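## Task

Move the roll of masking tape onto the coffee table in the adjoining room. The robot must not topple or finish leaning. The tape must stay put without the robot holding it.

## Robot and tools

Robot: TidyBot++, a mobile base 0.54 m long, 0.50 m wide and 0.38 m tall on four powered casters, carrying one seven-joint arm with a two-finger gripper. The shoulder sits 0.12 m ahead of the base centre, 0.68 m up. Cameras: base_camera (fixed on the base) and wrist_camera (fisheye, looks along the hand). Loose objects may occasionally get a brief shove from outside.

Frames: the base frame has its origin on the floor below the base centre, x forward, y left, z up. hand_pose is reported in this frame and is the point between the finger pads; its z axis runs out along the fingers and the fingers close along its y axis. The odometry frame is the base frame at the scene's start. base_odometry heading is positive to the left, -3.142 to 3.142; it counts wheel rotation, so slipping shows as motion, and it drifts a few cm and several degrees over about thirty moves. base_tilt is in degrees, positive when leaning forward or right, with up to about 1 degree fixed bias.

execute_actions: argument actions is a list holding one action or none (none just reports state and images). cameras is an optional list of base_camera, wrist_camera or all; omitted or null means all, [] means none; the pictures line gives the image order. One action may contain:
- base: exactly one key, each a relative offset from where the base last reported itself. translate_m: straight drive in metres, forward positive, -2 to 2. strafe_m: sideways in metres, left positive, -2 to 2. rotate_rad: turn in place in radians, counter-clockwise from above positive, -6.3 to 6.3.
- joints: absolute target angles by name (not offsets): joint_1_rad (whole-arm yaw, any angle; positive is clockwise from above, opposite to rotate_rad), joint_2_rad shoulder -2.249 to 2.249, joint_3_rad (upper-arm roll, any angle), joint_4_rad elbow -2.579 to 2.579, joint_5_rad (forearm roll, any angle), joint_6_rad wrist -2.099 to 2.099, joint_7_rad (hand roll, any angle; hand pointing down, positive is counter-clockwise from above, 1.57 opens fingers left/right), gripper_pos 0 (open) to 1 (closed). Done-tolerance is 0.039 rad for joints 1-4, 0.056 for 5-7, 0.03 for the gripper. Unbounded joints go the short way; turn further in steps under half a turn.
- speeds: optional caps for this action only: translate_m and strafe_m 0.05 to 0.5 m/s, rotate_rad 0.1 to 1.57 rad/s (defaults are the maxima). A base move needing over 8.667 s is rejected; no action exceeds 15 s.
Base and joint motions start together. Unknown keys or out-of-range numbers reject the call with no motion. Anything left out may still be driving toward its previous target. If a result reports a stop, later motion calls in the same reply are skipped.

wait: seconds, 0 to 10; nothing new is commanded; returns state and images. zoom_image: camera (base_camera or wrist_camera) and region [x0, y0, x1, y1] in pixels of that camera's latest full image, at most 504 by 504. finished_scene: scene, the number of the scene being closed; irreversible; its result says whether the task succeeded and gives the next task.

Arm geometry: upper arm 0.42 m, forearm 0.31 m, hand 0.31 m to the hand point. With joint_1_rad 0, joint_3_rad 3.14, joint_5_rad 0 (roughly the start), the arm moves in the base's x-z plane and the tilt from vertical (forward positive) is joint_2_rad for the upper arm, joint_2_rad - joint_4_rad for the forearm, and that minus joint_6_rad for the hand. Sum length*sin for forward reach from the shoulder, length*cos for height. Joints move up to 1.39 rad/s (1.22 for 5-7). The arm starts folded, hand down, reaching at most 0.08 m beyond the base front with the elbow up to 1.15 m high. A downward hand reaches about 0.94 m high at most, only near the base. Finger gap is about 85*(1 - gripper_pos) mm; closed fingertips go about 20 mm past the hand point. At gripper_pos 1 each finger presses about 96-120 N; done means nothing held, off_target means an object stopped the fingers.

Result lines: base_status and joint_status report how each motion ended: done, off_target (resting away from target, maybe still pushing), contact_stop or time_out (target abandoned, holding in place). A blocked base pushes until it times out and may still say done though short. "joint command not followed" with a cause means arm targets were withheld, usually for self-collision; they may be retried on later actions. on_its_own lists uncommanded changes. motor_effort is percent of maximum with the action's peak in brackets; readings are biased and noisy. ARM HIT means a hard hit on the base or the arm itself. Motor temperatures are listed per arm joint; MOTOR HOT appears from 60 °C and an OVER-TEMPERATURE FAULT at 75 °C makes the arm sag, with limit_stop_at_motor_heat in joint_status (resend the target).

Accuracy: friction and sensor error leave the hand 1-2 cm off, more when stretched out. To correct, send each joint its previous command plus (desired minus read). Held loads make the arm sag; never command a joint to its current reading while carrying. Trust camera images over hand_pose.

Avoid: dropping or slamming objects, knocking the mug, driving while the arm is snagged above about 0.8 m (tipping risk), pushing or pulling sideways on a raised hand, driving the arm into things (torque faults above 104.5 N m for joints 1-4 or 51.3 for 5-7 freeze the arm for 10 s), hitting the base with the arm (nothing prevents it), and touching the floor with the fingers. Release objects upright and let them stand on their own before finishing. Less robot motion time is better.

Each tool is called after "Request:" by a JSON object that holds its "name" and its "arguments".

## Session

Request:
{"name": "execute_actions", "arguments": {"actions": [{"joints":{"joint_6_rad":0.35}}]}}

Scene clock: 1.50 s.
Motor temperatures (°C, as the motors report them): [31 32 30 35 33 42 44]
base_odometry: x=+0.000 y=+0.000 heading=+0.000 (m, m, rad; odometry frame)
base_tilt: forward=-0.3 right=+0.2 (deg)
base_status: not commanded
joint_positions: joint_1_rad=+0.002 joint_2_rad=-0.342 joint_3_rad=+3.136 joint_4_rad=-2.501 joint_5_rad=-0.050 joint_6_rad=+0.349 joint_7_rad=+1.568 gripper_pos=+0.000
joint_status: all done
motor_effort: joint_1_rad=+0(1) joint_2_rad=-5(6) joint_3_rad=+1(2) joint_4_rad=+16(16) joint_5_rad=-1(1) joint_6_rad=+10(10) joint_7_rad=+0(0) (%)
hand_pose: x=+0.5418 y=-0.0025 z=+0.8301 quat_wxyz=(-0.009, +0.786, -0.023, +0.618) (m; base frame)
pictures: base_camera, wrist_camera
camera_calibration (this result's frames):
wrist_camera: T_world_to_cam=[[-0.0279441, -0.999244, -0.0270209, 0.0351333], [-0.245443, 0.0330628, -0.968847, 0.985651], [0.969008, -0.0204414, -0.246181, -0.187746], [0, 0, 0, 1]] pos_world=[0.42483, -0.00131941, 0.909675]
Images, in order (width x height): base_camera 644x364, wrist_camera 644x476.

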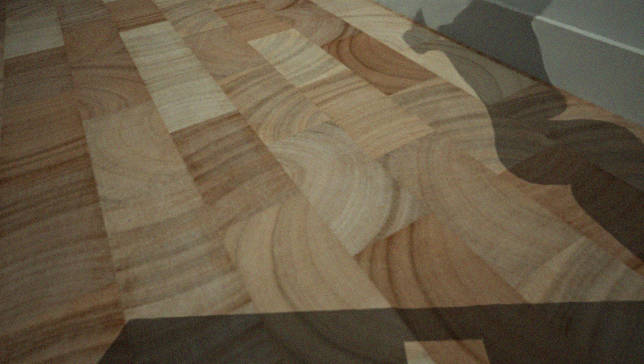

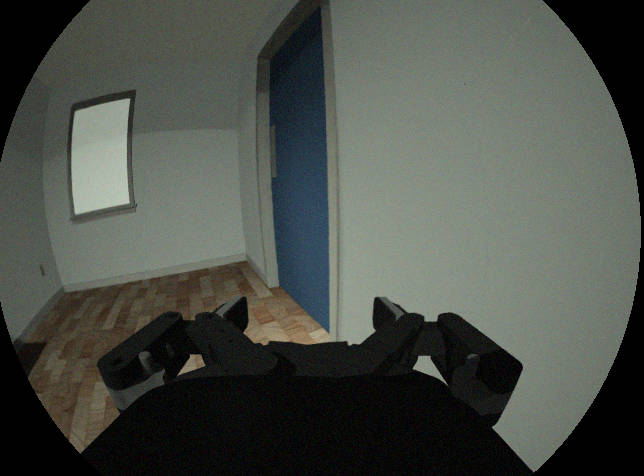

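Request:
{"name": "execute_actions", "arguments": {"actions": [{"base":{"rotate_rad":2.17}}]}}

Scene clock: 6.97 s.
Motor temperatures (°C, as the motors report them): [31 32 30 35 33 42 44]
base_odometry: x=+0.000 y=+0.000 heading=+2.169 (m, m, rad; odometry frame)
base_tilt: forward=-0.3 right=+0.2 (deg)
base_status: done
joint_positions: joint_1_rad=+0.002 joint_2_rad=-0.342 joint_3_rad=+3.136 joint_4_rad=-2.501 joint_5_rad=-0.050 joint_6_rad=+0.349 joint_7_rad=+1.568 gripper_pos=+0.000
joint_status: not commanded
motor_effort: joint_1_rad=+0(2) joint_2_rad=-5(6) joint_3_rad=+2(3) joint_4_rad=+16(16) joint_5_rad=+0(1) joint_6_rad=+10(10) joint_7_rad=-1(0) (%)
hand_pose: x=+0.5418 y=-0.0026 z=+0.8301 quat_wxyz=(-0.009, +0.786, -0.023, +0.618) (m; base frame)
pictures: base_camera, wrist_camera
camera_calibration (this result's frames):
wrist_camera: T_world_to_cam=[[-0.0280831, -0.999239, -0.0270704, 0.0351837], [-0.245438, 0.033145, -0.968845, 0.98565], [0.969005, -0.0205641, -0.246182, -0.187746], [0, 0, 0, 1]] pos_world=[0.424831, -0.0013732, 0.909676]
Images, in order (width x height): base_camera 644x364, wrist_camera 644x476.

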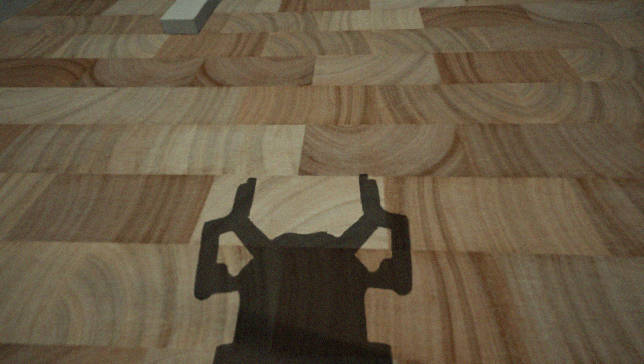

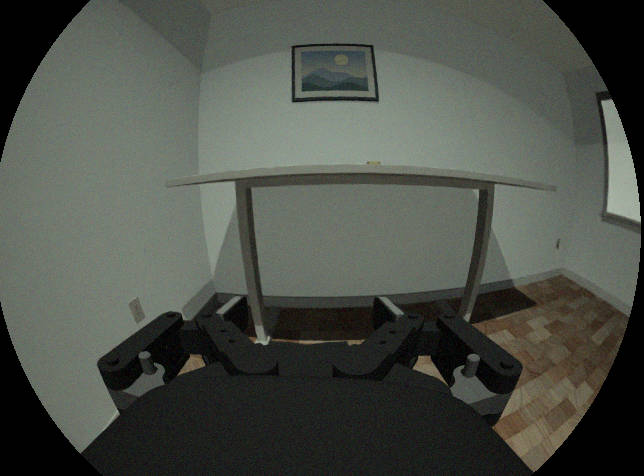

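Request:
{"name": "execute_actions", "arguments": {"actions": [{"base":{"rotate_rad":-0.06},"joints":{"joint_2_rad":0.15,"joint_4_rad":-0.7,"joint_5_rad":0.03,"joint_6_rad":-1.45}}], "cameras": []}}

Request:
{"name": "execute_actions", "arguments": {"actions": [{"base":{"translate_m":0.4}}]}}

Scene clock: 15.40 s.
Motor temperatures (°C, as the motors report them): [31 32 30 35 33 42 44]
base_odometry: x=+0.000 y=+0.000 heading=+2.110 (m, m, rad; odometry frame)
base_tilt: forward=-0.3 right=+0.2 (deg)
base_status: done
joint_positions: joint_1_rad=+0.002 joint_2_rad=+0.127 joint_3_rad=+3.137 joint_4_rad=-0.721 joint_5_rad=-0.005 joint_6_rad=-1.427 joint_7_rad=+1.568 gripper_pos=+0.000
joint_status: all done
motor_effort: joint_1_rad=-1(2) joint_2_rad=-20(20) joint_3_rad=+1(3) joint_4_rad=+14(18) joint_5_rad=-1(0) joint_6_rad=+8(10) joint_7_rad=+0(0) (%)
hand_pose: x=+0.6451 y=+0.0041 z=+1.1058 quat_wxyz=(-0.004, +0.907, +0.001, +0.420) (m; base frame)
pictures: none
No camera images: the call's "cameras" was empty. Leave "cameras" out to get every camera's image.

Scene clock: 17.57 s.
Motor temperatures (°C, as the motors report them): [31 32 30 35 33 42 44]
base_odometry: x=-0.206 y=+0.343 heading=+2.111 (m, m, rad; odometry frame)
base_tilt: forward=-0.3 right=+0.2 (deg)
base_status: done
joint_positions: joint_1_rad=+0.002 joint_2_rad=+0.150 joint_3_rad=+3.137 joint_4_rad=-0.719 joint_5_rad=-0.004 joint_6_rad=-1.429 joint_7_rad=+1.568 gripper_pos=+0.000
joint_status: not commanded
motor_effort: joint_1_rad=+0(0) joint_2_rad=-21(24) joint_3_rad=+1(1) joint_4_rad=+14(16) joint_5_rad=-1(1) joint_6_rad=+8(9) joint_7_rad=+0(0) (%)
hand_pose: x=+0.6544 y=+0.0036 z=+1.0940 quat_wxyz=(-0.003, +0.912, +0.000, +0.410) (m; base frame)
pictures: base_camera, wrist_camera
camera_calibration (this result's frames):
wrist_camera: T_world_to_cam=[[0.0084218, -0.999921, 0.00935057, -0.0121067], [-0.671442, -0.0125841, -0.74095, 1.29841], [0.741009, -0.0000382317, -0.671495, 0.382749], [0, 0, 0, 1]] pos_world=[0.588286, 0.00424814, 1.21918]
Images, in order (width x height): base_camera 644x364, wrist_camera 644x476.

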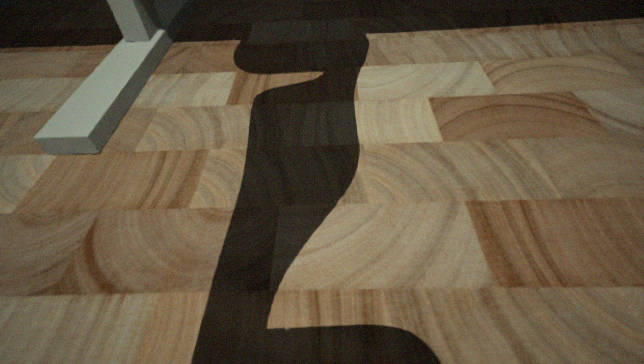

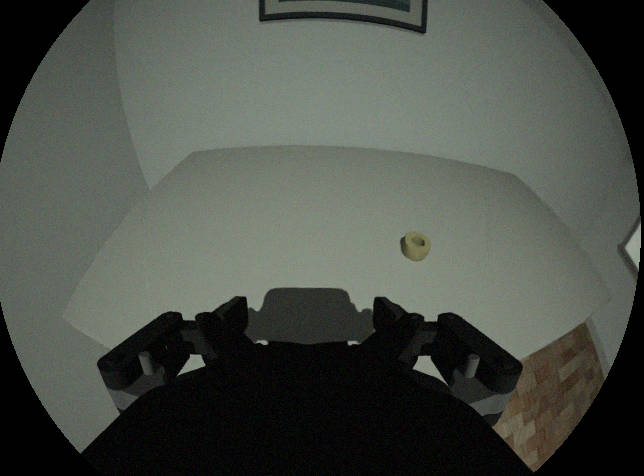

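Request:
{"name": "execute_actions", "arguments": {"actions": [{"base":{"strafe_m":-0.165}}], "cameras": ["wrist_camera"]}}

Request:
{"name": "zoom_image", "arguments": {"camera": "wrist_camera", "region": [240,190,400,310]}}

Scene clock: 24.37 s.
Motor temperatures (°C, as the motors report them): [31 32 30 35 33 42 44]
base_odometry: x=-0.065 y=+0.428 heading=+2.111 (m, m, rad; odometry frame)
base_tilt: forward=-0.3 right=+0.2 (deg)
base_status: done
joint_positions: joint_1_rad=+0.002 joint_2_rad=+0.150 joint_3_rad=+3.138 joint_4_rad=-0.719 joint_5_rad=+0.000 joint_6_rad=-1.429 joint_7_rad=+1.568 gripper_pos=+0.000
joint_status: not commanded
motor_effort: joint_1_rad=-1(4) joint_2_rad=-21(21) joint_3_rad=+1(1) joint_4_rad=+14(14) joint_5_rad=-1(1) joint_6_rad=+8(8) joint_7_rad=+0(0) (%)
hand_pose: x=+0.6543 y=+0.0021 z=+1.0941 quat_wxyz=(-0.001, +0.912, +0.000, +0.410) (m; base frame)
pictures: wrist_camera
camera_calibration (this result's frames):
wrist_camera: T_world_to_cam=[[0.0053757, -0.999911, 0.012215, -0.0147054], [-0.671564, -0.0126606, -0.740838, 1.29832], [0.740927, -0.00422062, -0.671573, 0.382945], [0, 0, 0, 1]] pos_world=[0.588252, 0.0033497, 1.2192]
Images, in order (width x height): wrist_camera 644x476.

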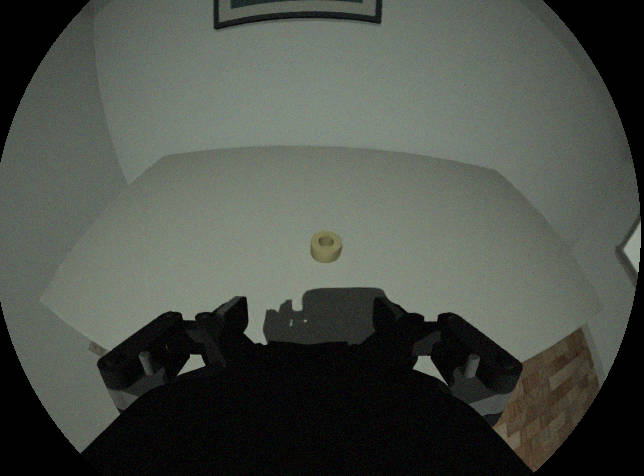

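Region (240, 190, 400, 310) of wrist_camera's 644x476 image, scaled by 3.150; it fills the top 378 rows of this view, and the rest is white.

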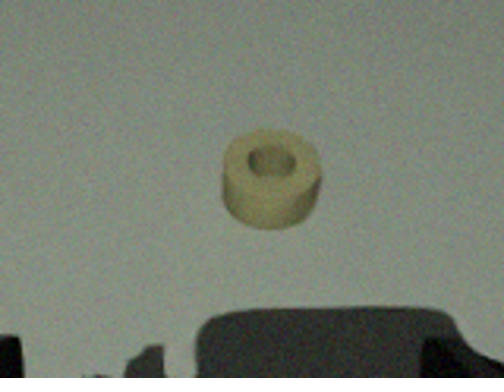

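Request:
{"name": "execute_actions", "arguments": {"actions": [{"base":{"strafe_m":-0.016},"joints":{"joint_2_rad":0.35,"joint_4_rad":-0.78,"joint_6_rad":-1.15}}], "cameras": []}}

Request:
{"name": "execute_actions", "arguments": {"actions": [{"base":{"translate_m":0.04}}], "cameras": ["wrist_camera"]}}

Scene clock: 30.77 s.
Motor temperatures (°C, as the motors report them): [31 32 30 35 33 42 44]
base_odometry: x=-0.051 y=+0.436 heading=+2.111 (m, m, rad; odometry frame)
base_tilt: forward=-0.3 right=+0.2 (deg)
base_status: done
joint_positions: joint_1_rad=+0.003 joint_2_rad=+0.357 joint_3_rad=+3.139 joint_4_rad=-0.770 joint_5_rad=+0.000 joint_6_rad=-1.172 joint_7_rad=+1.568 gripper_pos=+0.000
joint_status: all done
motor_effort: joint_1_rad=+0(4) joint_2_rad=-29(36) joint_3_rad=+1(1) joint_4_rad=+17(18) joint_5_rad=-1(0) joint_6_rad=+8(9) joint_7_rad=+0(1) (%)
hand_pose: x=+0.7823 y=+0.0009 z=+1.0042 quat_wxyz=(-0.001, +0.912, -0.001, +0.409) (m; base frame)
pictures: none
No camera images: the call's "cameras" was empty. Leave "cameras" out to get every camera's image.

Scene clock: 31.70 s.
Motor temperatures (°C, as the motors report them): [31 32 30 35 33 42 44]
base_odometry: x=-0.071 y=+0.471 heading=+2.111 (m, m, rad; odometry frame)
base_tilt: forward=-0.3 right=+0.2 (deg)
base_status: done
joint_positions: joint_1_rad=+0.003 joint_2_rad=+0.357 joint_3_rad=+3.139 joint_4_rad=-0.770 joint_5_rad=+0.001 joint_6_rad=-1.170 joint_7_rad=+1.568 gripper_pos=+0.000
joint_status: not commanded
motor_effort: joint_1_rad=+0(2) joint_2_rad=-30(34) joint_3_rad=+1(0) joint_4_rad=+16(18) joint_5_rad=-1(1) joint_6_rad=+8(9) joint_7_rad=+0(0) (%)
hand_pose: x=+0.7826 y=+0.0008 z=+1.0045 quat_wxyz=(-0.001, +0.912, -0.001, +0.410) (m; base frame)
pictures: wrist_camera
camera_calibration (this result's frames):
wrist_camera: T_world_to_cam=[[0.00317981, -0.999918, 0.0123802, -0.0140391], [-0.670849, -0.0113141, -0.741507, 1.31824], [0.741587, -0.00594741, -0.670831, 0.226503], [0, 0, 0, 1]] pos_world=[0.716411, 0.0022238, 1.1296]
Images, in order (width x height): wrist_camera 644x476.

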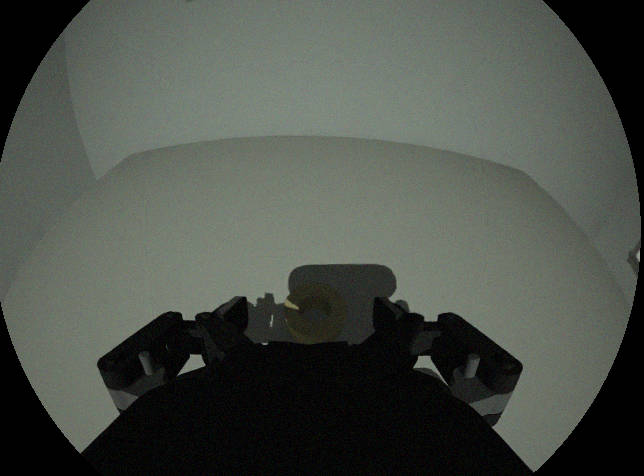

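Request:
{"name": "execute_actions", "arguments": {"actions": [{"joints":{"joint_2_rad":0.385,"joint_4_rad":-0.86,"joint_6_rad":-1.04}}], "cameras": ["wrist_camera"]}}

Scene clock: 35.50 s.
Motor temperatures (°C, as the motors report them): [31 32 30 35 33 42 44]
base_odometry: x=-0.071 y=+0.471 heading=+2.111 (m, m, rad; odometry frame)
base_tilt: forward=-0.3 right=+0.2 (deg)
base_status: not commanded
joint_positions: joint_1_rad=+0.003 joint_2_rad=+0.375 joint_3_rad=+3.139 joint_4_rad=-0.841 joint_5_rad=+0.001 joint_6_rad=-1.062 joint_7_rad=+1.568 gripper_pos=+0.000
joint_status: all done
motor_effort: joint_1_rad=-1(0) joint_2_rad=-32(32) joint_3_rad=+1(1) joint_4_rad=+17(18) joint_5_rad=+0(2) joint_6_rad=+8(9) joint_7_rad=+0(0) (%)
hand_pose: x=+0.8045 y=+0.0008 z=+0.9803 quat_wxyz=(-0.001, +0.908, -0.001, +0.419) (m; base frame)
pictures: wrist_camera
camera_calibration (this result's frames):
wrist_camera: T_world_to_cam=[[0.00296498, -0.999919, 0.0124115, -0.0136609], [-0.656812, -0.0113063, -0.75397, 1.31586], [0.754049, -0.00591651, -0.656792, 0.170183], [0, 0, 0, 1]] pos_world=[0.735983, 0.00222455, 1.10406]
Images, in order (width x height): wrist_camera 644x476.

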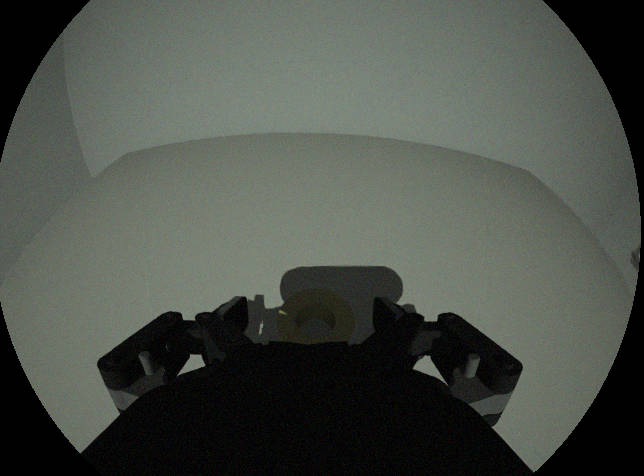

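Request:
{"name": "execute_actions", "arguments": {"actions": [{"joints":{"joint_4_rad":-0.905}}], "cameras": ["wrist_camera"]}}

Request:
{"name": "zoom_image", "arguments": {"camera": "wrist_camera", "region": [200,250,430,380]}}

Scene clock: 38.73 s.
Motor temperatures (°C, as the motors report them): [31 32 30 35 33 42 44]
base_odometry: x=-0.071 y=+0.471 heading=+2.111 (m, m, rad; odometry frame)
base_tilt: forward=-0.3 right=+0.2 (deg)
base_status: not commanded
joint_positions: joint_1_rad=+0.003 joint_2_rad=+0.374 joint_3_rad=+3.139 joint_4_rad=-0.878 joint_5_rad=+0.001 joint_6_rad=-1.053 joint_7_rad=+1.568 gripper_pos=+0.000
joint_status: all done
motor_effort: joint_1_rad=+0(0) joint_2_rad=-29(31) joint_3_rad=+1(1) joint_4_rad=+15(17) joint_5_rad=+0(0) joint_6_rad=+6(8) joint_7_rad=+0(1) (%)
hand_pose: x=+0.8022 y=+0.0009 z=+0.9630 quat_wxyz=(-0.001, +0.914, -0.001, +0.406) (m; base frame)
pictures: wrist_camera
camera_calibration (this result's frames):
wrist_camera: T_world_to_cam=[[0.00334741, -0.999918, 0.0123259, -0.0136433], [-0.677627, -0.0113327, -0.735319, 1.30012], [0.735399, -0.00589096, -0.677609, 0.195592], [0, 0, 0, 1]] pos_world=[0.737202, 0.00224386, 1.0887]
Images, in order (width x height): wrist_camera 644x476.

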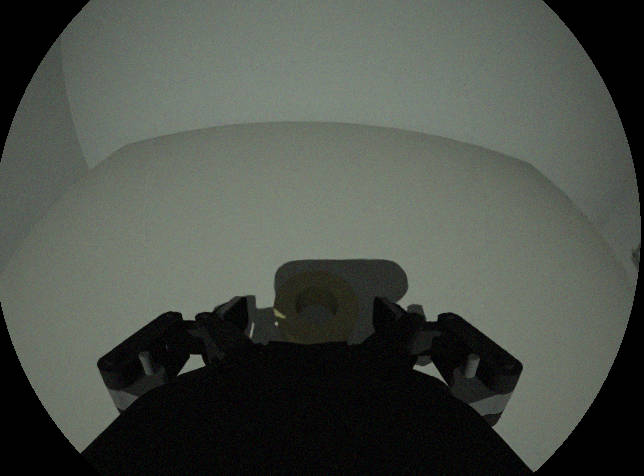

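Region (200, 250, 430, 380) of wrist_camera's 644x476 image, scaled by 2.191; it fills the top 285 rows of this view, and the rest is white.

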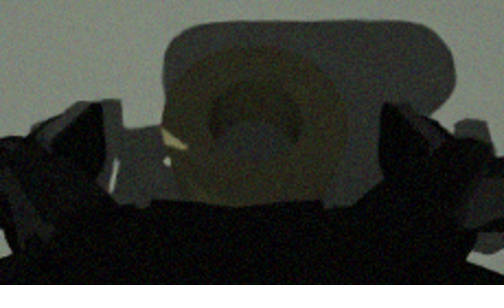

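Request:
{"name": "execute_actions", "arguments": {"actions": [{"joints":{"joint_4_rad":-0.865,"gripper_pos":1}}], "cameras": []}}

Request:
{"name": "execute_actions", "arguments": {"actions": [{"joints":{"joint_2_rad":0.2,"joint_4_rad":-0.8,"joint_6_rad":-1.3}}], "cameras": ["wrist_camera"]}}

Scene clock: 42.83 s.
Motor temperatures (°C, as the motors report them): [31 32 30 35 33 42 44]
base_odometry: x=-0.071 y=+0.471 heading=+2.111 (m, m, rad; odometry frame)
base_tilt: forward=-0.3 right=+0.2 (deg)
base_status: not commanded
joint_positions: joint_1_rad=+0.003 joint_2_rad=+0.374 joint_3_rad=+3.139 joint_4_rad=-0.867 joint_5_rad=+0.001 joint_6_rad=-1.050 joint_7_rad=+1.568 gripper_pos=+0.482
joint_status: gripper_pos off_target (ended at +0.482, target +1.000); the others done
motor_effort: joint_1_rad=+0(1) joint_2_rad=-29(32) joint_3_rad=+1(2) joint_4_rad=+16(17) joint_5_rad=-1(1) joint_6_rad=+7(8) joint_7_rad=+0(0) (%)
hand_pose: x=+0.8040 y=+0.0009 z=+0.9701 quat_wxyz=(-0.001, +0.911, -0.001, +0.413) (m; base frame)
pictures: none
No camera images: the call's "cameras" was empty. Leave "cameras" out to get every camera's image.

Scene clock: 44.30 s.
Motor temperatures (°C, as the motors report them): [31 33 30 35 33 42 44]
base_odometry: x=-0.071 y=+0.471 heading=+2.111 (m, m, rad; odometry frame)
base_tilt: forward=-0.3 right=+0.2 (deg)
base_status: not commanded
joint_positions: joint_1_rad=+0.003 joint_2_rad=+0.196 joint_3_rad=+3.139 joint_4_rad=-0.813 joint_5_rad=+0.001 joint_6_rad=-1.279 joint_7_rad=+1.568 gripper_pos=+0.482
joint_status: all done
motor_effort: joint_1_rad=+0(0) joint_2_rad=-25(35) joint_3_rad=+1(1) joint_4_rad=+16(18) joint_5_rad=-1(1) joint_6_rad=+8(8) joint_7_rad=+0(0) (%)
hand_pose: x=+0.7014 y=+0.0010 z=+1.0573 quat_wxyz=(+0.000, +0.910, -0.001, +0.414) (m; base frame)
pictures: wrist_camera
camera_calibration (this result's frames):
wrist_camera: T_world_to_cam=[[0.00314596, -0.999913, 0.0128455, -0.0147097], [-0.664671, -0.0116882, -0.747044, 1.30437], [0.747129, -0.00618783, -0.66465, 0.311728], [0, 0, 0, 1]] pos_world=[0.63412, 0.00246613, 1.1818]
Images, in order (width x height): wrist_camera 644x476.

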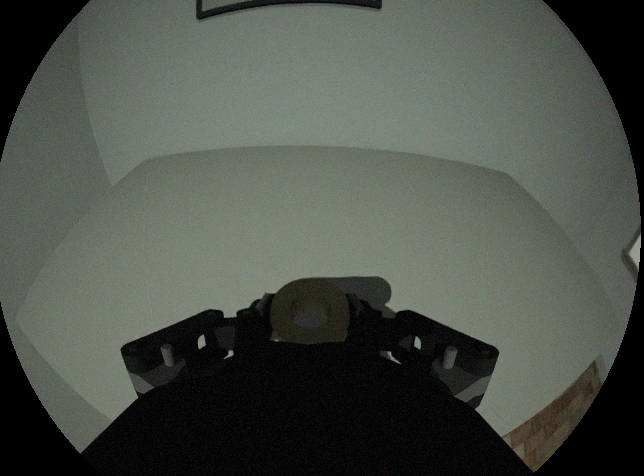

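Request:
{"name": "execute_actions", "arguments": {"actions": [{"base":{"translate_m":-0.45},"joints":{"joint_2_rad":-0.2,"joint_4_rad":-1.2,"joint_6_rad":-1.0}}], "cameras": []}}

Request:
{"name": "execute_actions", "arguments": {"actions": [{"base":{"rotate_rad":-1.57},"joints":{"joint_2_rad":-0.5,"joint_4_rad":-2.5,"joint_6_rad":0.1}}], "cameras": ["wrist_camera"]}}

Request:
{"name": "execute_actions", "arguments": {"actions": [{"base":{"translate_m":1.4},"joints":{"joint_1_rad":1.59}}]}}

Scene clock: 52.13 s.
Motor temperatures (°C, as the motors report them): [31 33 30 35 33 42 44]
base_odometry: x=+0.160 y=+0.085 heading=+2.111 (m, m, rad; odometry frame)
base_tilt: forward=-0.3 right=+0.2 (deg)
base_status: done
joint_positions: joint_1_rad=+0.003 joint_2_rad=-0.209 joint_3_rad=+3.138 joint_4_rad=-1.179 joint_5_rad=+0.003 joint_6_rad=-1.025 joint_7_rad=+1.568 gripper_pos=+0.482
joint_status: all done
motor_effort: joint_1_rad=-1(4) joint_2_rad=-10(28) joint_3_rad=+2(1) joint_4_rad=+16(19) joint_5_rad=-1(2) joint_6_rad=+10(11) joint_7_rad=-1(0) (%)
hand_pose: x=+0.5745 y=+0.0012 z=+1.1429 quat_wxyz=(+0.001, +0.840, -0.001, +0.542) (m; base frame)
pictures: none
No camera images: the call's "cameras" was empty. Leave "cameras" out to get every camera's image.

Scene clock: 54.70 s.
Motor temperatures (°C, as the motors report them): [31 33 30 35 33 42 44]
base_odometry: x=+0.161 y=+0.085 heading=+0.543 (m, m, rad; odometry frame)
base_tilt: forward=-0.3 right=+0.2 (deg)
base_status: done
joint_positions: joint_1_rad=+0.003 joint_2_rad=-0.477 joint_3_rad=+3.143 joint_4_rad=-2.482 joint_5_rad=+0.003 joint_6_rad=+0.073 joint_7_rad=+1.568 gripper_pos=+0.482
joint_status: all done
motor_effort: joint_1_rad=+0(1) joint_2_rad=-2(12) joint_3_rad=+2(4) joint_4_rad=+18(19) joint_5_rad=-1(0) joint_6_rad=+10(10) joint_7_rad=-1(0) (%)
hand_pose: x=+0.5021 y=-0.0004 z=+0.8134 quat_wxyz=(+0.001, +0.822, -0.002, +0.569) (m; base frame)
pictures: wrist_camera
camera_calibration (this result's frames):
wrist_camera: T_world_to_cam=[[-0.00465038, -0.999876, 0.0150196, -0.0102278], [-0.361803, -0.0123199, -0.932173, 0.988259], [0.932243, -0.0097691, -0.361701, -0.0408894], [0, 0, 0, 1]] pos_world=[0.395627, 0.00154926, 0.906593]
Images, in order (width x height): wrist_camera 644x476.

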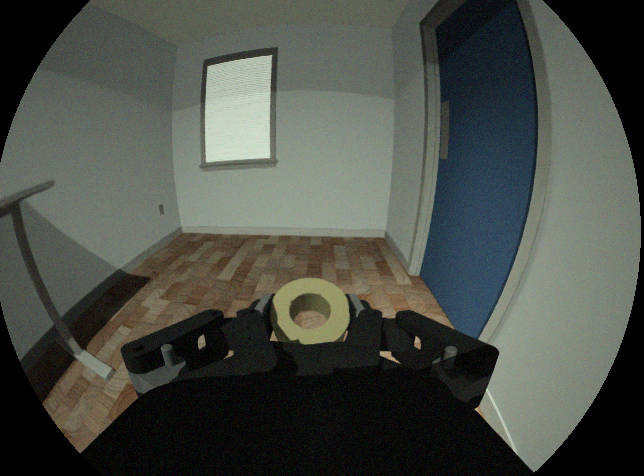

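Scene clock: 58.87 s.
Motor temperatures (°C, as the motors report them): [31 33 30 35 33 42 44]
base_odometry: x=+1.361 y=+0.806 heading=+0.541 (m, m, rad; odometry frame)
base_tilt: forward=-0.3 right=+0.2 (deg)
base_status: done
joint_positions: joint_1_rad=+1.567 joint_2_rad=-0.484 joint_3_rad=+3.143 joint_4_rad=-2.483 joint_5_rad=+0.003 joint_6_rad=+0.074 joint_7_rad=+1.568 gripper_pos=+0.482
joint_status: all done
motor_effort: joint_1_rad=+0(0) joint_2_rad=-2(3) joint_3_rad=+2(3) joint_4_rad=+18(18) joint_5_rad=-1(1) joint_6_rad=+10(10) joint_7_rad=+0(1) (%)
hand_pose: x=+0.1215 y=-0.3821 z=+0.8160 quat_wxyz=(+0.404, +0.581, -0.579, +0.405) (m; base frame)
pictures: base_camera, wrist_camera
camera_calibration (this result's frames):
wrist_camera: T_world_to_cam=[[-0.999879, -0.00263779, 0.0153548, 0.107979], [-0.0152913, 0.35494, -0.934764, 0.948606], [-0.00298433, -0.934885, -0.354937, 0.0657388], [0, 0, 0, 1]] pos_world=[0.122667, -0.274955, 0.908398]
Images, in order (width x height): base_camera 644x364, wrist_camera 644x476.

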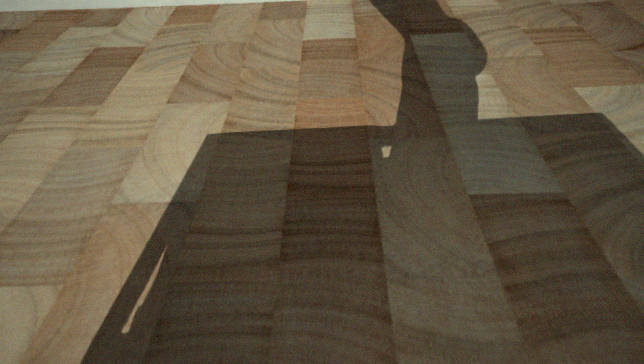

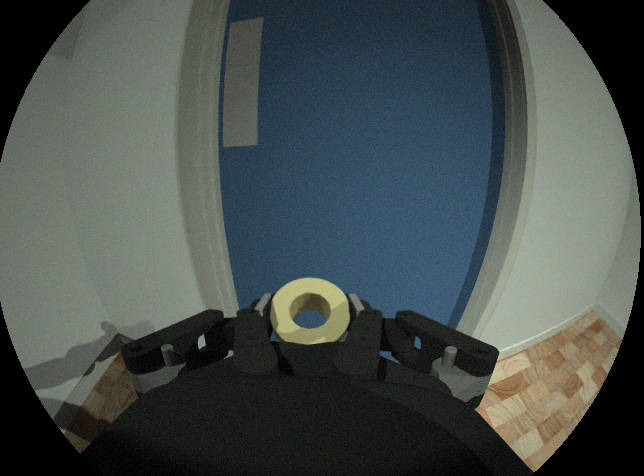

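Request:
{"name": "execute_actions", "arguments": {"actions": [{"base":{"translate_m":0.24},"joints":{"joint_1_rad":3.14,"joint_2_rad":-0.2,"joint_6_rad":0.2}}], "cameras": []}}

Request:
{"name": "execute_actions", "arguments": {"actions": [{"base":{"rotate_rad":-1.87}}], "cameras": []}}

Request:
{"name": "execute_actions", "arguments": {"actions": [{"base":{"translate_m":0.3}}], "cameras": ["base_camera"]}}

Scene clock: 66.33 s.
Motor temperatures (°C, as the motors report them): [31 32 30 35 33 42 44]
base_odometry: x=+1.567 y=+0.929 heading=+0.540 (m, m, rad; odometry frame)
base_tilt: forward=-0.3 right=+0.1 (deg)
base_status: done
joint_positions: joint_1_rad=+3.117 joint_2_rad=-0.220 joint_3_rad=+3.139 joint_4_rad=-2.483 joint_5_rad=+0.003 joint_6_rad=+0.173 joint_7_rad=+1.568 gripper_pos=+0.482
joint_status: all done
motor_effort: joint_1_rad=+0(1) joint_2_rad=-8(8) joint_3_rad=+2(3) joint_4_rad=+15(17) joint_5_rad=-1(1) joint_6_rad=+9(10) joint_7_rad=+0(0) (%)
hand_pose: x=-0.3012 y=-0.0128 z=+0.7375 quat_wxyz=(+0.502, +0.012, -0.865, +0.007) (m; base frame)
pictures: none
No camera images: the call's "cameras" was empty. Leave "cameras" out to get every camera's image.

Scene clock: 68.83 s.
Motor temperatures (°C, as the motors report them): [31 32 30 35 33 42 44]
base_odometry: x=+1.567 y=+0.929 heading=-1.328 (m, m, rad; odometry frame)
base_tilt: forward=-0.3 right=+0.2 (deg)
base_status: done
joint_positions: joint_1_rad=+3.117 joint_2_rad=-0.220 joint_3_rad=+3.139 joint_4_rad=-2.483 joint_5_rad=+0.003 joint_6_rad=+0.175 joint_7_rad=+1.568 gripper_pos=+0.482
joint_status: not commanded
motor_effort: joint_1_rad=+0(1) joint_2_rad=-8(9) joint_3_rad=+2(3) joint_4_rad=+15(15) joint_5_rad=+0(2) joint_6_rad=+9(9) joint_7_rad=+0(0) (%)
hand_pose: x=-0.3015 y=-0.0127 z=+0.7378 quat_wxyz=(+0.503, +0.012, -0.864, +0.007) (m; base frame)
pictures: none
No camera images: the call's "cameras" was empty. Leave "cameras" out to get every camera's image.

Scene clock: 70.73 s.
Motor temperatures (°C, as the motors report them): [31 32 30 35 33 42 44]
base_odometry: x=+1.638 y=+0.638 heading=-1.329 (m, m, rad; odometry frame)
base_tilt: forward=-0.3 right=+0.2 (deg)
base_status: done
joint_positions: joint_1_rad=+3.118 joint_2_rad=-0.214 joint_3_rad=+3.139 joint_4_rad=-2.486 joint_5_rad=+0.003 joint_6_rad=+0.176 joint_7_rad=+1.568 gripper_pos=+0.482
joint_status: not commanded
motor_effort: joint_1_rad=+0(1) joint_2_rad=-8(11) joint_3_rad=+2(2) joint_4_rad=+15(16) joint_5_rad=-1(0) joint_6_rad=+9(10) joint_7_rad=+0(0) (%)
hand_pose: x=-0.3008 y=-0.0126 z=+0.7337 quat_wxyz=(+0.499, +0.012, -0.867, +0.006) (m; base frame)
pictures: base_camera
Images, in order (width x height): base_camera 644x364.

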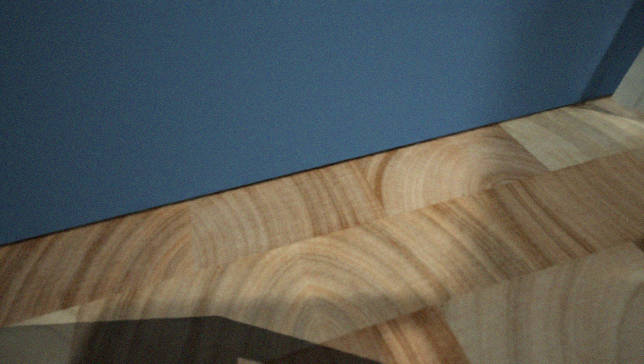

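Request:
{"name": "execute_actions", "arguments": {"actions": [{"base":{"translate_m":0.36},"speeds":{"translate_m":0.15}}]}}

Scene clock: 76.73 s.
Motor temperatures (°C, as the motors report them): [31 32 30 35 33 42 44]
base_odometry: x=+1.724 y=+0.288 heading=-1.330 (m, m, rad; odometry frame)
base_tilt: forward=-0.3 right=+0.2 (deg)
base_status: done
joint_positions: joint_1_rad=+3.119 joint_2_rad=-0.210 joint_3_rad=+3.139 joint_4_rad=-2.487 joint_5_rad=+0.003 joint_6_rad=+0.176 joint_7_rad=+1.568 gripper_pos=+0.482
joint_status: not commanded
motor_effort: joint_1_rad=-1(2) joint_2_rad=-9(11) joint_3_rad=+2(2) joint_4_rad=+16(16) joint_5_rad=+0(2) joint_6_rad=+9(10) joint_7_rad=+0(0) (%)
hand_pose: x=-0.3010 y=-0.0123 z=+0.7322 quat_wxyz=(+0.497, +0.012, -0.867, +0.006) (m; base frame)
pictures: base_camera, wrist_camera
camera_calibration (this result's frames):
wrist_camera: T_world_to_cam=[[-0.0282824, 0.999471, 0.0160518, -0.0079334], [0.512484, 0.0282854, -0.858231, 0.831347], [-0.858231, -0.0160465, -0.513013, 0.250129], [0, 0, 0, 1]] pos_world=[-0.211608, -0.0115721, 0.841934]
Images, in order (width x height): base_camera 644x364, wrist_camera 644x476.

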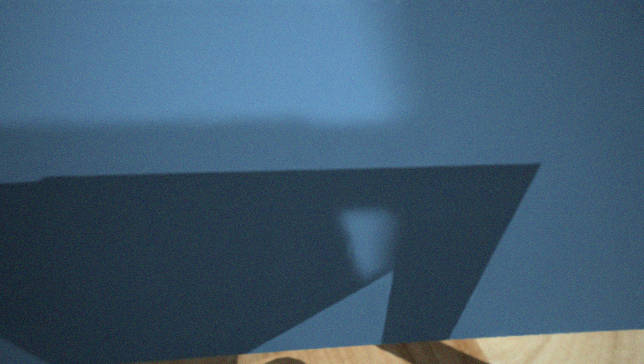

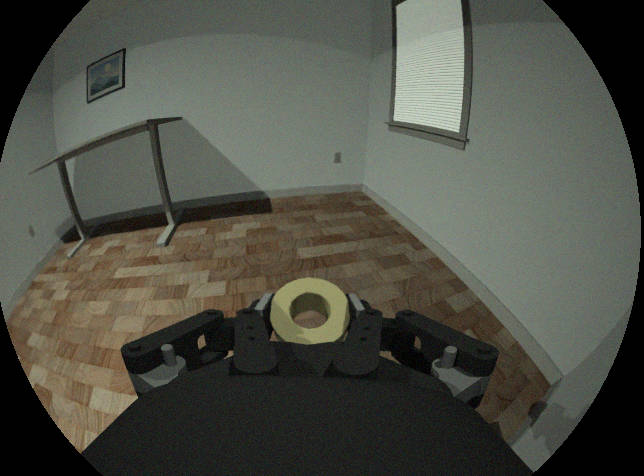

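Request:
{"name": "execute_actions", "arguments": {"actions": [{"base":{"rotate_rad":0.3},"speeds":{"rotate_rad":0.6}}]}}

Request:
{"name": "execute_actions", "arguments": {"actions": [{"base":{"translate_m":0.5},"speeds":{"translate_m":0.25}}]}}

Scene clock: 80.80 s.
Motor temperatures (°C, as the motors report them): [31 32 30 35 33 42 44]
base_odometry: x=+1.724 y=+0.288 heading=-1.031 (m, m, rad; odometry frame)
base_tilt: forward=-0.3 right=+0.2 (deg)
base_status: done
joint_positions: joint_1_rad=+3.119 joint_2_rad=-0.210 joint_3_rad=+3.139 joint_4_rad=-2.487 joint_5_rad=+0.003 joint_6_rad=+0.177 joint_7_rad=+1.568 gripper_pos=+0.482
joint_status: not commanded
motor_effort: joint_1_rad=+0(1) joint_2_rad=-8(9) joint_3_rad=+2(2) joint_4_rad=+15(15) joint_5_rad=-1(2) joint_6_rad=+9(9) joint_7_rad=+0(0) (%)
hand_pose: x=-0.3010 y=-0.0121 z=+0.7322 quat_wxyz=(+0.497, +0.011, -0.867, +0.006) (m; base frame)
pictures: base_camera, wrist_camera
camera_calibration (this result's frames):
wrist_camera: T_world_to_cam=[[-0.0278507, 0.999483, 0.0160517, -0.00798454], [0.512463, 0.0280633, -0.858251, 0.831362], [-0.858257, -0.015677, -0.51298, 0.250099], [0, 0, 0, 1]] pos_world=[-0.211615, -0.0114296, 0.841941]
Images, in order (width x height): base_camera 644x364, wrist_camera 644x476.

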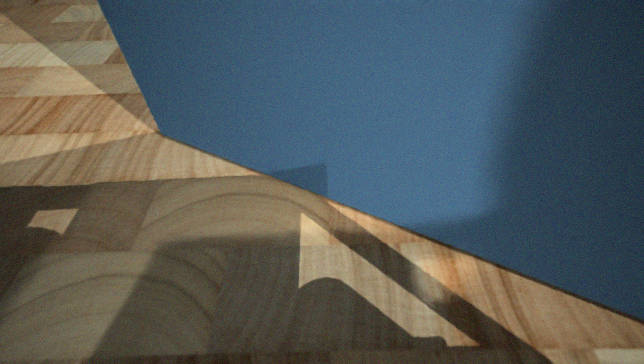

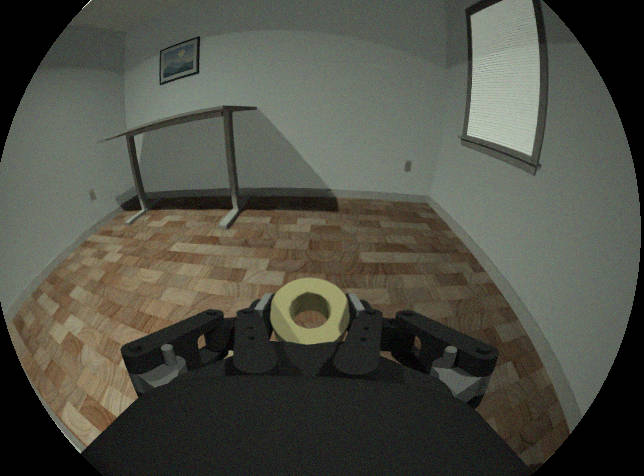

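Scene clock: 83.67 s.
Motor temperatures (°C, as the motors report them): [31 32 30 35 33 42 44]
base_odometry: x=+1.981 y=-0.141 heading=-1.031 (m, m, rad; odometry frame)
base_tilt: forward=-0.3 right=+0.2 (deg)
base_status: done
joint_positions: joint_1_rad=+3.121 joint_2_rad=-0.203 joint_3_rad=+3.138 joint_4_rad=-2.491 joint_5_rad=+0.003 joint_6_rad=+0.180 joint_7_rad=+1.568 gripper_pos=+0.482
joint_status: not commanded
motor_effort: joint_1_rad=-1(6) joint_2_rad=-9(14) joint_3_rad=+1(4) joint_4_rad=+15(19) joint_5_rad=-1(0) joint_6_rad=+9(11) joint_7_rad=+0(0) (%)
hand_pose: x=-0.3004 y=-0.0116 z=+0.7280 quat_wxyz=(+0.494, +0.011, -0.869, +0.006) (m; base frame)
pictures: base_camera, wrist_camera
camera_calibration (this result's frames):
wrist_camera: T_world_to_cam=[[-0.0267544, 0.99951, 0.0162719, -0.00827664], [0.519342, 0.0278064, -0.854114, 0.826476], [-0.854148, -0.0144006, -0.519831, 0.254708], [0, 0, 0, 1]] pos_world=[-0.211887, -0.0110408, 0.838445]
Images, in order (width x height): base_camera 644x364, wrist_camera 644x476.

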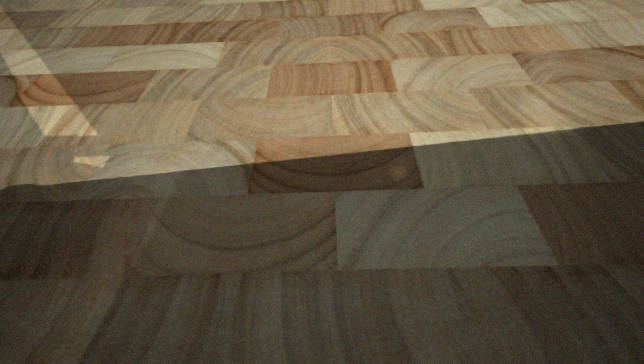

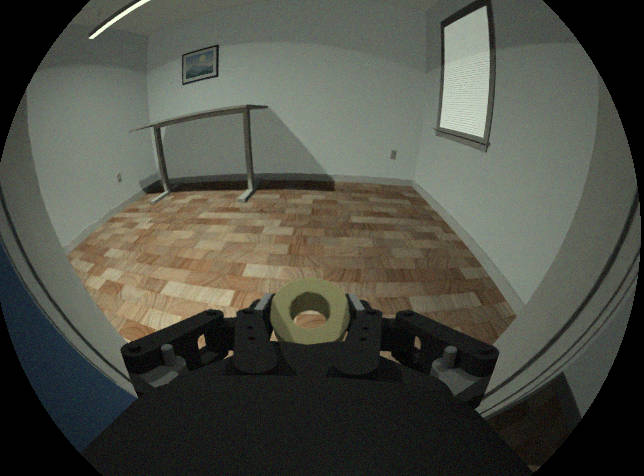

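Request:
{"name": "execute_actions", "arguments": {"actions": [{"base":{"translate_m":0.75}}]}}

Request:
{"name": "execute_actions", "arguments": {"actions": [{"joints":{"joint_1_rad":1.2,"joint_2_rad":-0.5}}], "cameras": ["wrist_camera"]}}

Scene clock: 89.03 s.
Motor temperatures (°C, as the motors report them): [31 32 30 35 33 42 44]
base_odometry: x=+2.367 y=-0.785 heading=-1.031 (m, m, rad; odometry frame)
base_tilt: forward=-0.3 right=+0.2 (deg)
base_status: done
joint_positions: joint_1_rad=+3.121 joint_2_rad=-0.203 joint_3_rad=+3.138 joint_4_rad=-2.491 joint_5_rad=+0.003 joint_6_rad=+0.180 joint_7_rad=+1.568 gripper_pos=+0.482
joint_status: not commanded
motor_effort: joint_1_rad=+0(0) joint_2_rad=-9(11) joint_3_rad=+2(2) joint_4_rad=+15(15) joint_5_rad=+0(1) joint_6_rad=+9(10) joint_7_rad=+0(0) (%)
hand_pose: x=-0.3004 y=-0.0116 z=+0.7280 quat_wxyz=(+0.494, +0.011, -0.869, +0.006) (m; base frame)
pictures: base_camera, wrist_camera
camera_calibration (this result's frames):
wrist_camera: T_world_to_cam=[[-0.0267546, 0.99951, 0.0162713, -0.00827609], [0.519374, 0.0278065, -0.854095, 0.826459], [-0.854128, -0.0144, -0.519863, 0.254728], [0, 0, 0, 1]] pos_world=[-0.211892, -0.0110408, 0.838432]
Images, in order (width x height): base_camera 644x364, wrist_camera 644x476.

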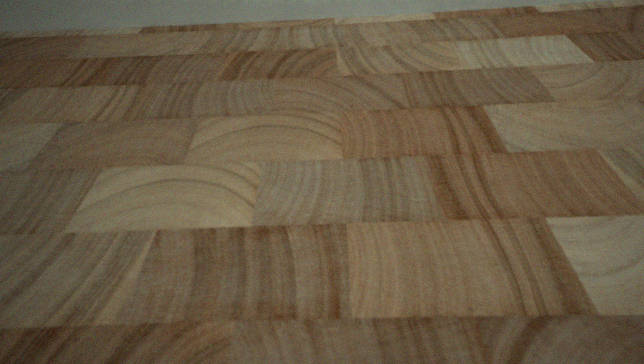

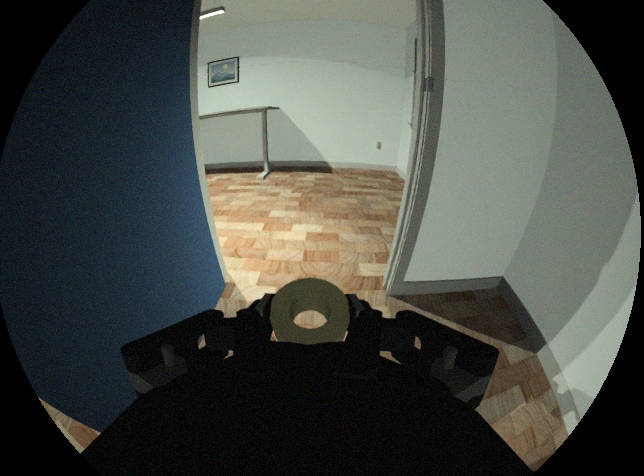

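Scene clock: 92.10 s.
Motor temperatures (°C, as the motors report them): [31 32 30 35 33 42 44]
base_odometry: x=+2.367 y=-0.785 heading=-1.031 (m, m, rad; odometry frame)
base_tilt: forward=-0.3 right=+0.2 (deg)
base_status: not commanded
joint_positions: joint_1_rad=+1.223 joint_2_rad=-0.477 joint_3_rad=+3.138 joint_4_rad=-2.491 joint_5_rad=+0.003 joint_6_rad=+0.180 joint_7_rad=+1.568 gripper_pos=+0.482
joint_status: all done
motor_effort: joint_1_rad=+0(0) joint_2_rad=-3(8) joint_3_rad=+2(2) joint_4_rad=+17(18) joint_5_rad=+0(1) joint_6_rad=+10(10) joint_7_rad=+0(0) (%)
hand_pose: x=+0.2552 y=-0.3669 z=+0.8398 quat_wxyz=(+0.349, +0.651, -0.454, +0.498) (m; base frame)
pictures: wrist_camera
camera_calibration (this result's frames):
wrist_camera: T_world_to_cam=[[-0.939417, -0.342335, 0.0173956, 0.0995641], [-0.107949, 0.247297, -0.962908, 0.9753], [0.325335, -0.906449, -0.26927, -0.0564849], [0, 0, 0, 1]] pos_world=[0.217191, -0.258305, 0.922182]
Images, in order (width x height): wrist_camera 644x476.

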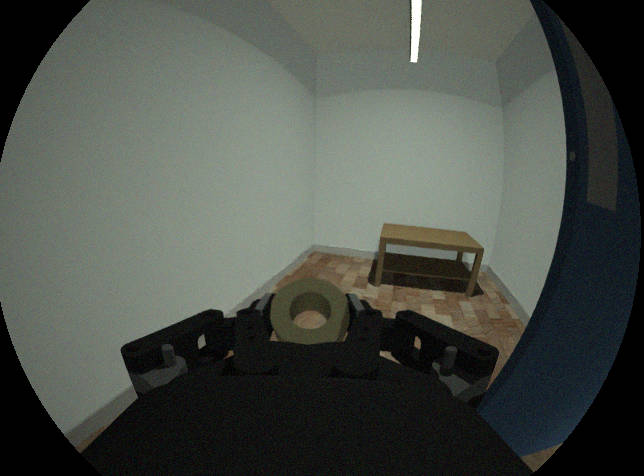

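Request:
{"name": "execute_actions", "arguments": {"actions": [{"base":{"translate_m":0.17},"joints":{"joint_1_rad":0.0}}], "cameras": []}}

Request:
{"name": "execute_actions", "arguments": {"actions": [{"base":{"rotate_rad":-1.57}}]}}

Scene clock: 104.63 s.
Motor temperatures (°C, as the motors report them): [31 32 30 35 33 42 44]
base_odometry: x=+2.454 y=-0.931 heading=-1.031 (m, m, rad; odometry frame)
base_tilt: forward=-0.3 right=+0.2 (deg)
base_status: done
joint_positions: joint_1_rad=+0.023 joint_2_rad=-0.481 joint_3_rad=+3.138 joint_4_rad=-2.491 joint_5_rad=+0.003 joint_6_rad=+0.180 joint_7_rad=+1.568 gripper_pos=+0.482
joint_status: all done
motor_effort: joint_1_rad=+0(1) joint_2_rad=-2(4) joint_3_rad=+2(3) joint_4_rad=+18(18) joint_5_rad=-1(0) joint_6_rad=+10(10) joint_7_rad=+0(1) (%)
hand_pose: x=+0.5098 y=-0.0060 z=+0.8413 quat_wxyz=(+0.007, +0.793, -0.007, +0.610) (m; base frame)
pictures: none
No camera images: the call's "cameras" was empty. Leave "cameras" out to get every camera's image.

Scene clock: 106.93 s.
Motor temperatures (°C, as the motors report them): [31 32 30 35 33 42 44]
base_odometry: x=+2.454 y=-0.931 heading=-2.600 (m, m, rad; odometry frame)
base_tilt: forward=-0.3 right=+0.2 (deg)
base_status: done
joint_positions: joint_1_rad=+0.022 joint_2_rad=-0.481 joint_3_rad=+3.138 joint_4_rad=-2.491 joint_5_rad=+0.003 joint_6_rad=+0.180 joint_7_rad=+1.568 gripper_pos=+0.482
joint_status: not commanded
motor_effort: joint_1_rad=-1(1) joint_2_rad=-3(3) joint_3_rad=+2(3) joint_4_rad=+17(18) joint_5_rad=+0(1) joint_6_rad=+10(10) joint_7_rad=-1(0) (%)
hand_pose: x=+0.5098 y=-0.0054 z=+0.8413 quat_wxyz=(+0.006, +0.793, -0.006, +0.610) (m; base frame)
pictures: base_camera, wrist_camera
camera_calibration (this result's frames):
wrist_camera: T_world_to_cam=[[-0.0197535, -0.999653, 0.01743, -0.00989921], [-0.266, -0.0115504, -0.963904, 0.994787], [0.963771, -0.0236769, -0.26568, -0.134907], [0, 0, 0, 1]] pos_world=[0.394437, -0.00159976, 0.923209]
Images, in order (width x height): base_camera 644x364, wrist_camera 644x476.

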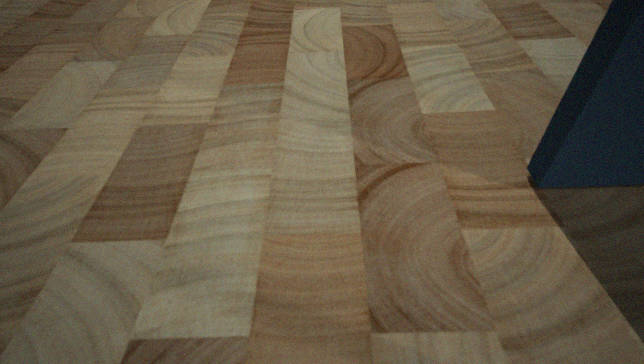

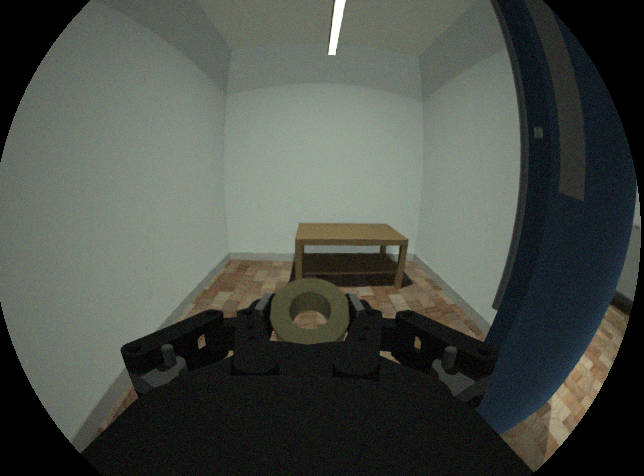

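Request:
{"name": "execute_actions", "arguments": {"actions": [{"base":{"strafe_m":0.08}}], "cameras": []}}

Request:
{"name": "execute_actions", "arguments": {"actions": [{"base":{"translate_m":1.0}}], "cameras": []}}

Request:
{"name": "execute_actions", "arguments": {"actions": [{"base":{"rotate_rad":-0.3},"joints":{"joint_2_rad":0.79,"joint_4_rad":-1.56,"joint_6_rad":0.07}}]}}

Scene clock: 112.17 s.
Motor temperatures (°C, as the motors report them): [31 32 30 35 33 42 44]
base_odometry: x=+2.496 y=-0.999 heading=-2.601 (m, m, rad; odometry frame)
base_tilt: forward=-0.3 right=+0.2 (deg)
base_status: done
joint_positions: joint_1_rad=+0.021 joint_2_rad=-0.481 joint_3_rad=+3.137 joint_4_rad=-2.491 joint_5_rad=+0.003 joint_6_rad=+0.180 joint_7_rad=+1.568 gripper_pos=+0.482
joint_status: not commanded
motor_effort: joint_1_rad=-1(1) joint_2_rad=-2(2) joint_3_rad=+2(3) joint_4_rad=+18(18) joint_5_rad=-1(0) joint_6_rad=+10(10) joint_7_rad=+0(1) (%)
hand_pose: x=+0.5098 y=-0.0050 z=+0.8413 quat_wxyz=(+0.006, +0.793, -0.006, +0.610) (m; base frame)
pictures: none
No camera images: the call's "cameras" was empty. Leave "cameras" out to get every camera's image.

Scene clock: 115.53 s.
Motor temperatures (°C, as the motors report them): [31 32 30 35 33 42 44]
base_odometry: x=+1.639 y=-1.514 heading=-2.601 (m, m, rad; odometry frame)
base_tilt: forward=-0.3 right=+0.2 (deg)
base_status: done
joint_positions: joint_1_rad=+0.021 joint_2_rad=-0.486 joint_3_rad=+3.137 joint_4_rad=-2.491 joint_5_rad=+0.003 joint_6_rad=+0.180 joint_7_rad=+1.568 gripper_pos=+0.482
joint_status: not commanded
motor_effort: joint_1_rad=-1(1) joint_2_rad=-2(4) joint_3_rad=+2(2) joint_4_rad=+18(18) joint_5_rad=+0(1) joint_6_rad=+10(11) joint_7_rad=-1(0) (%)
hand_pose: x=+0.5090 y=-0.0050 z=+0.8432 quat_wxyz=(+0.006, +0.791, -0.006, +0.612) (m; base frame)
pictures: none
No camera images: the call's "cameras" was empty. Leave "cameras" out to get every camera's image.

Scene clock: 118.10 s.
Motor temperatures (°C, as the motors report them): [31 32 30 35 33 42 44]
base_odometry: x=+1.638 y=-1.515 heading=-2.900 (m, m, rad; odometry frame)
base_tilt: forward=-0.3 right=+0.2 (deg)
base_status: done
joint_positions: joint_1_rad=+0.020 joint_2_rad=+0.781 joint_3_rad=+3.137 joint_4_rad=-1.585 joint_5_rad=+0.003 joint_6_rad=+0.093 joint_7_rad=+1.568 gripper_pos=+0.482
joint_status: all done
motor_effort: joint_1_rad=+0(1) joint_2_rad=-40(40) joint_3_rad=+1(4) joint_4_rad=+14(18) joint_5_rad=+0(2) joint_6_rad=+8(11) joint_7_rad=+0(0) (%)
hand_pose: x=+0.8729 y=-0.0113 z=+0.5550 quat_wxyz=(+0.002, +0.907, -0.008, +0.421) (m; base frame)
pictures: base_camera, wrist_camera
camera_calibration (this result's frames):
wrist_camera: T_world_to_cam=[[-0.0121559, -0.999854, 0.0120445, -0.00731964], [-0.653425, -0.00117477, -0.75699, 1.03882], [0.756894, -0.017072, -0.653315, -0.165287], [0, 0, 0, 1]] pos_world=[0.803805, -0.00891998, 0.678479]
Images, in order (width x height): base_camera 644x364, wrist_camera 644x476.

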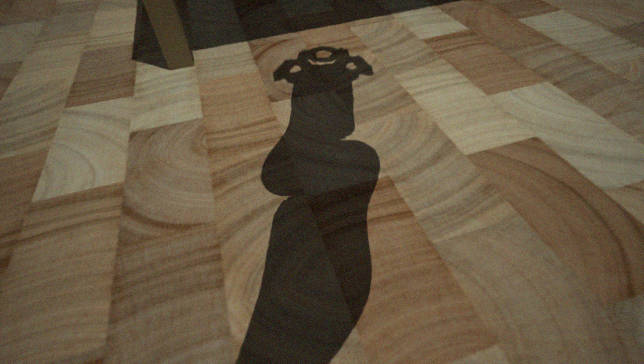

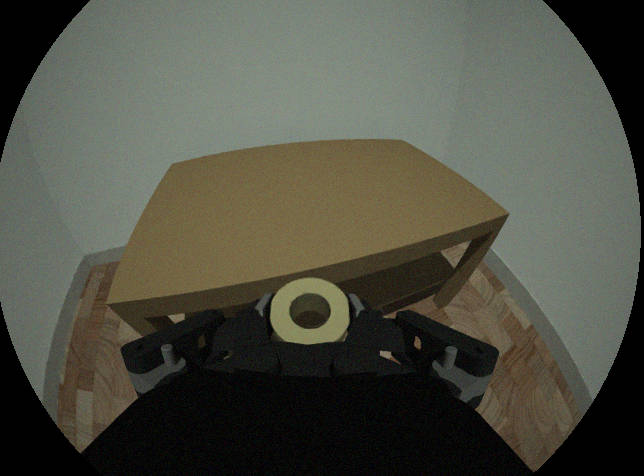

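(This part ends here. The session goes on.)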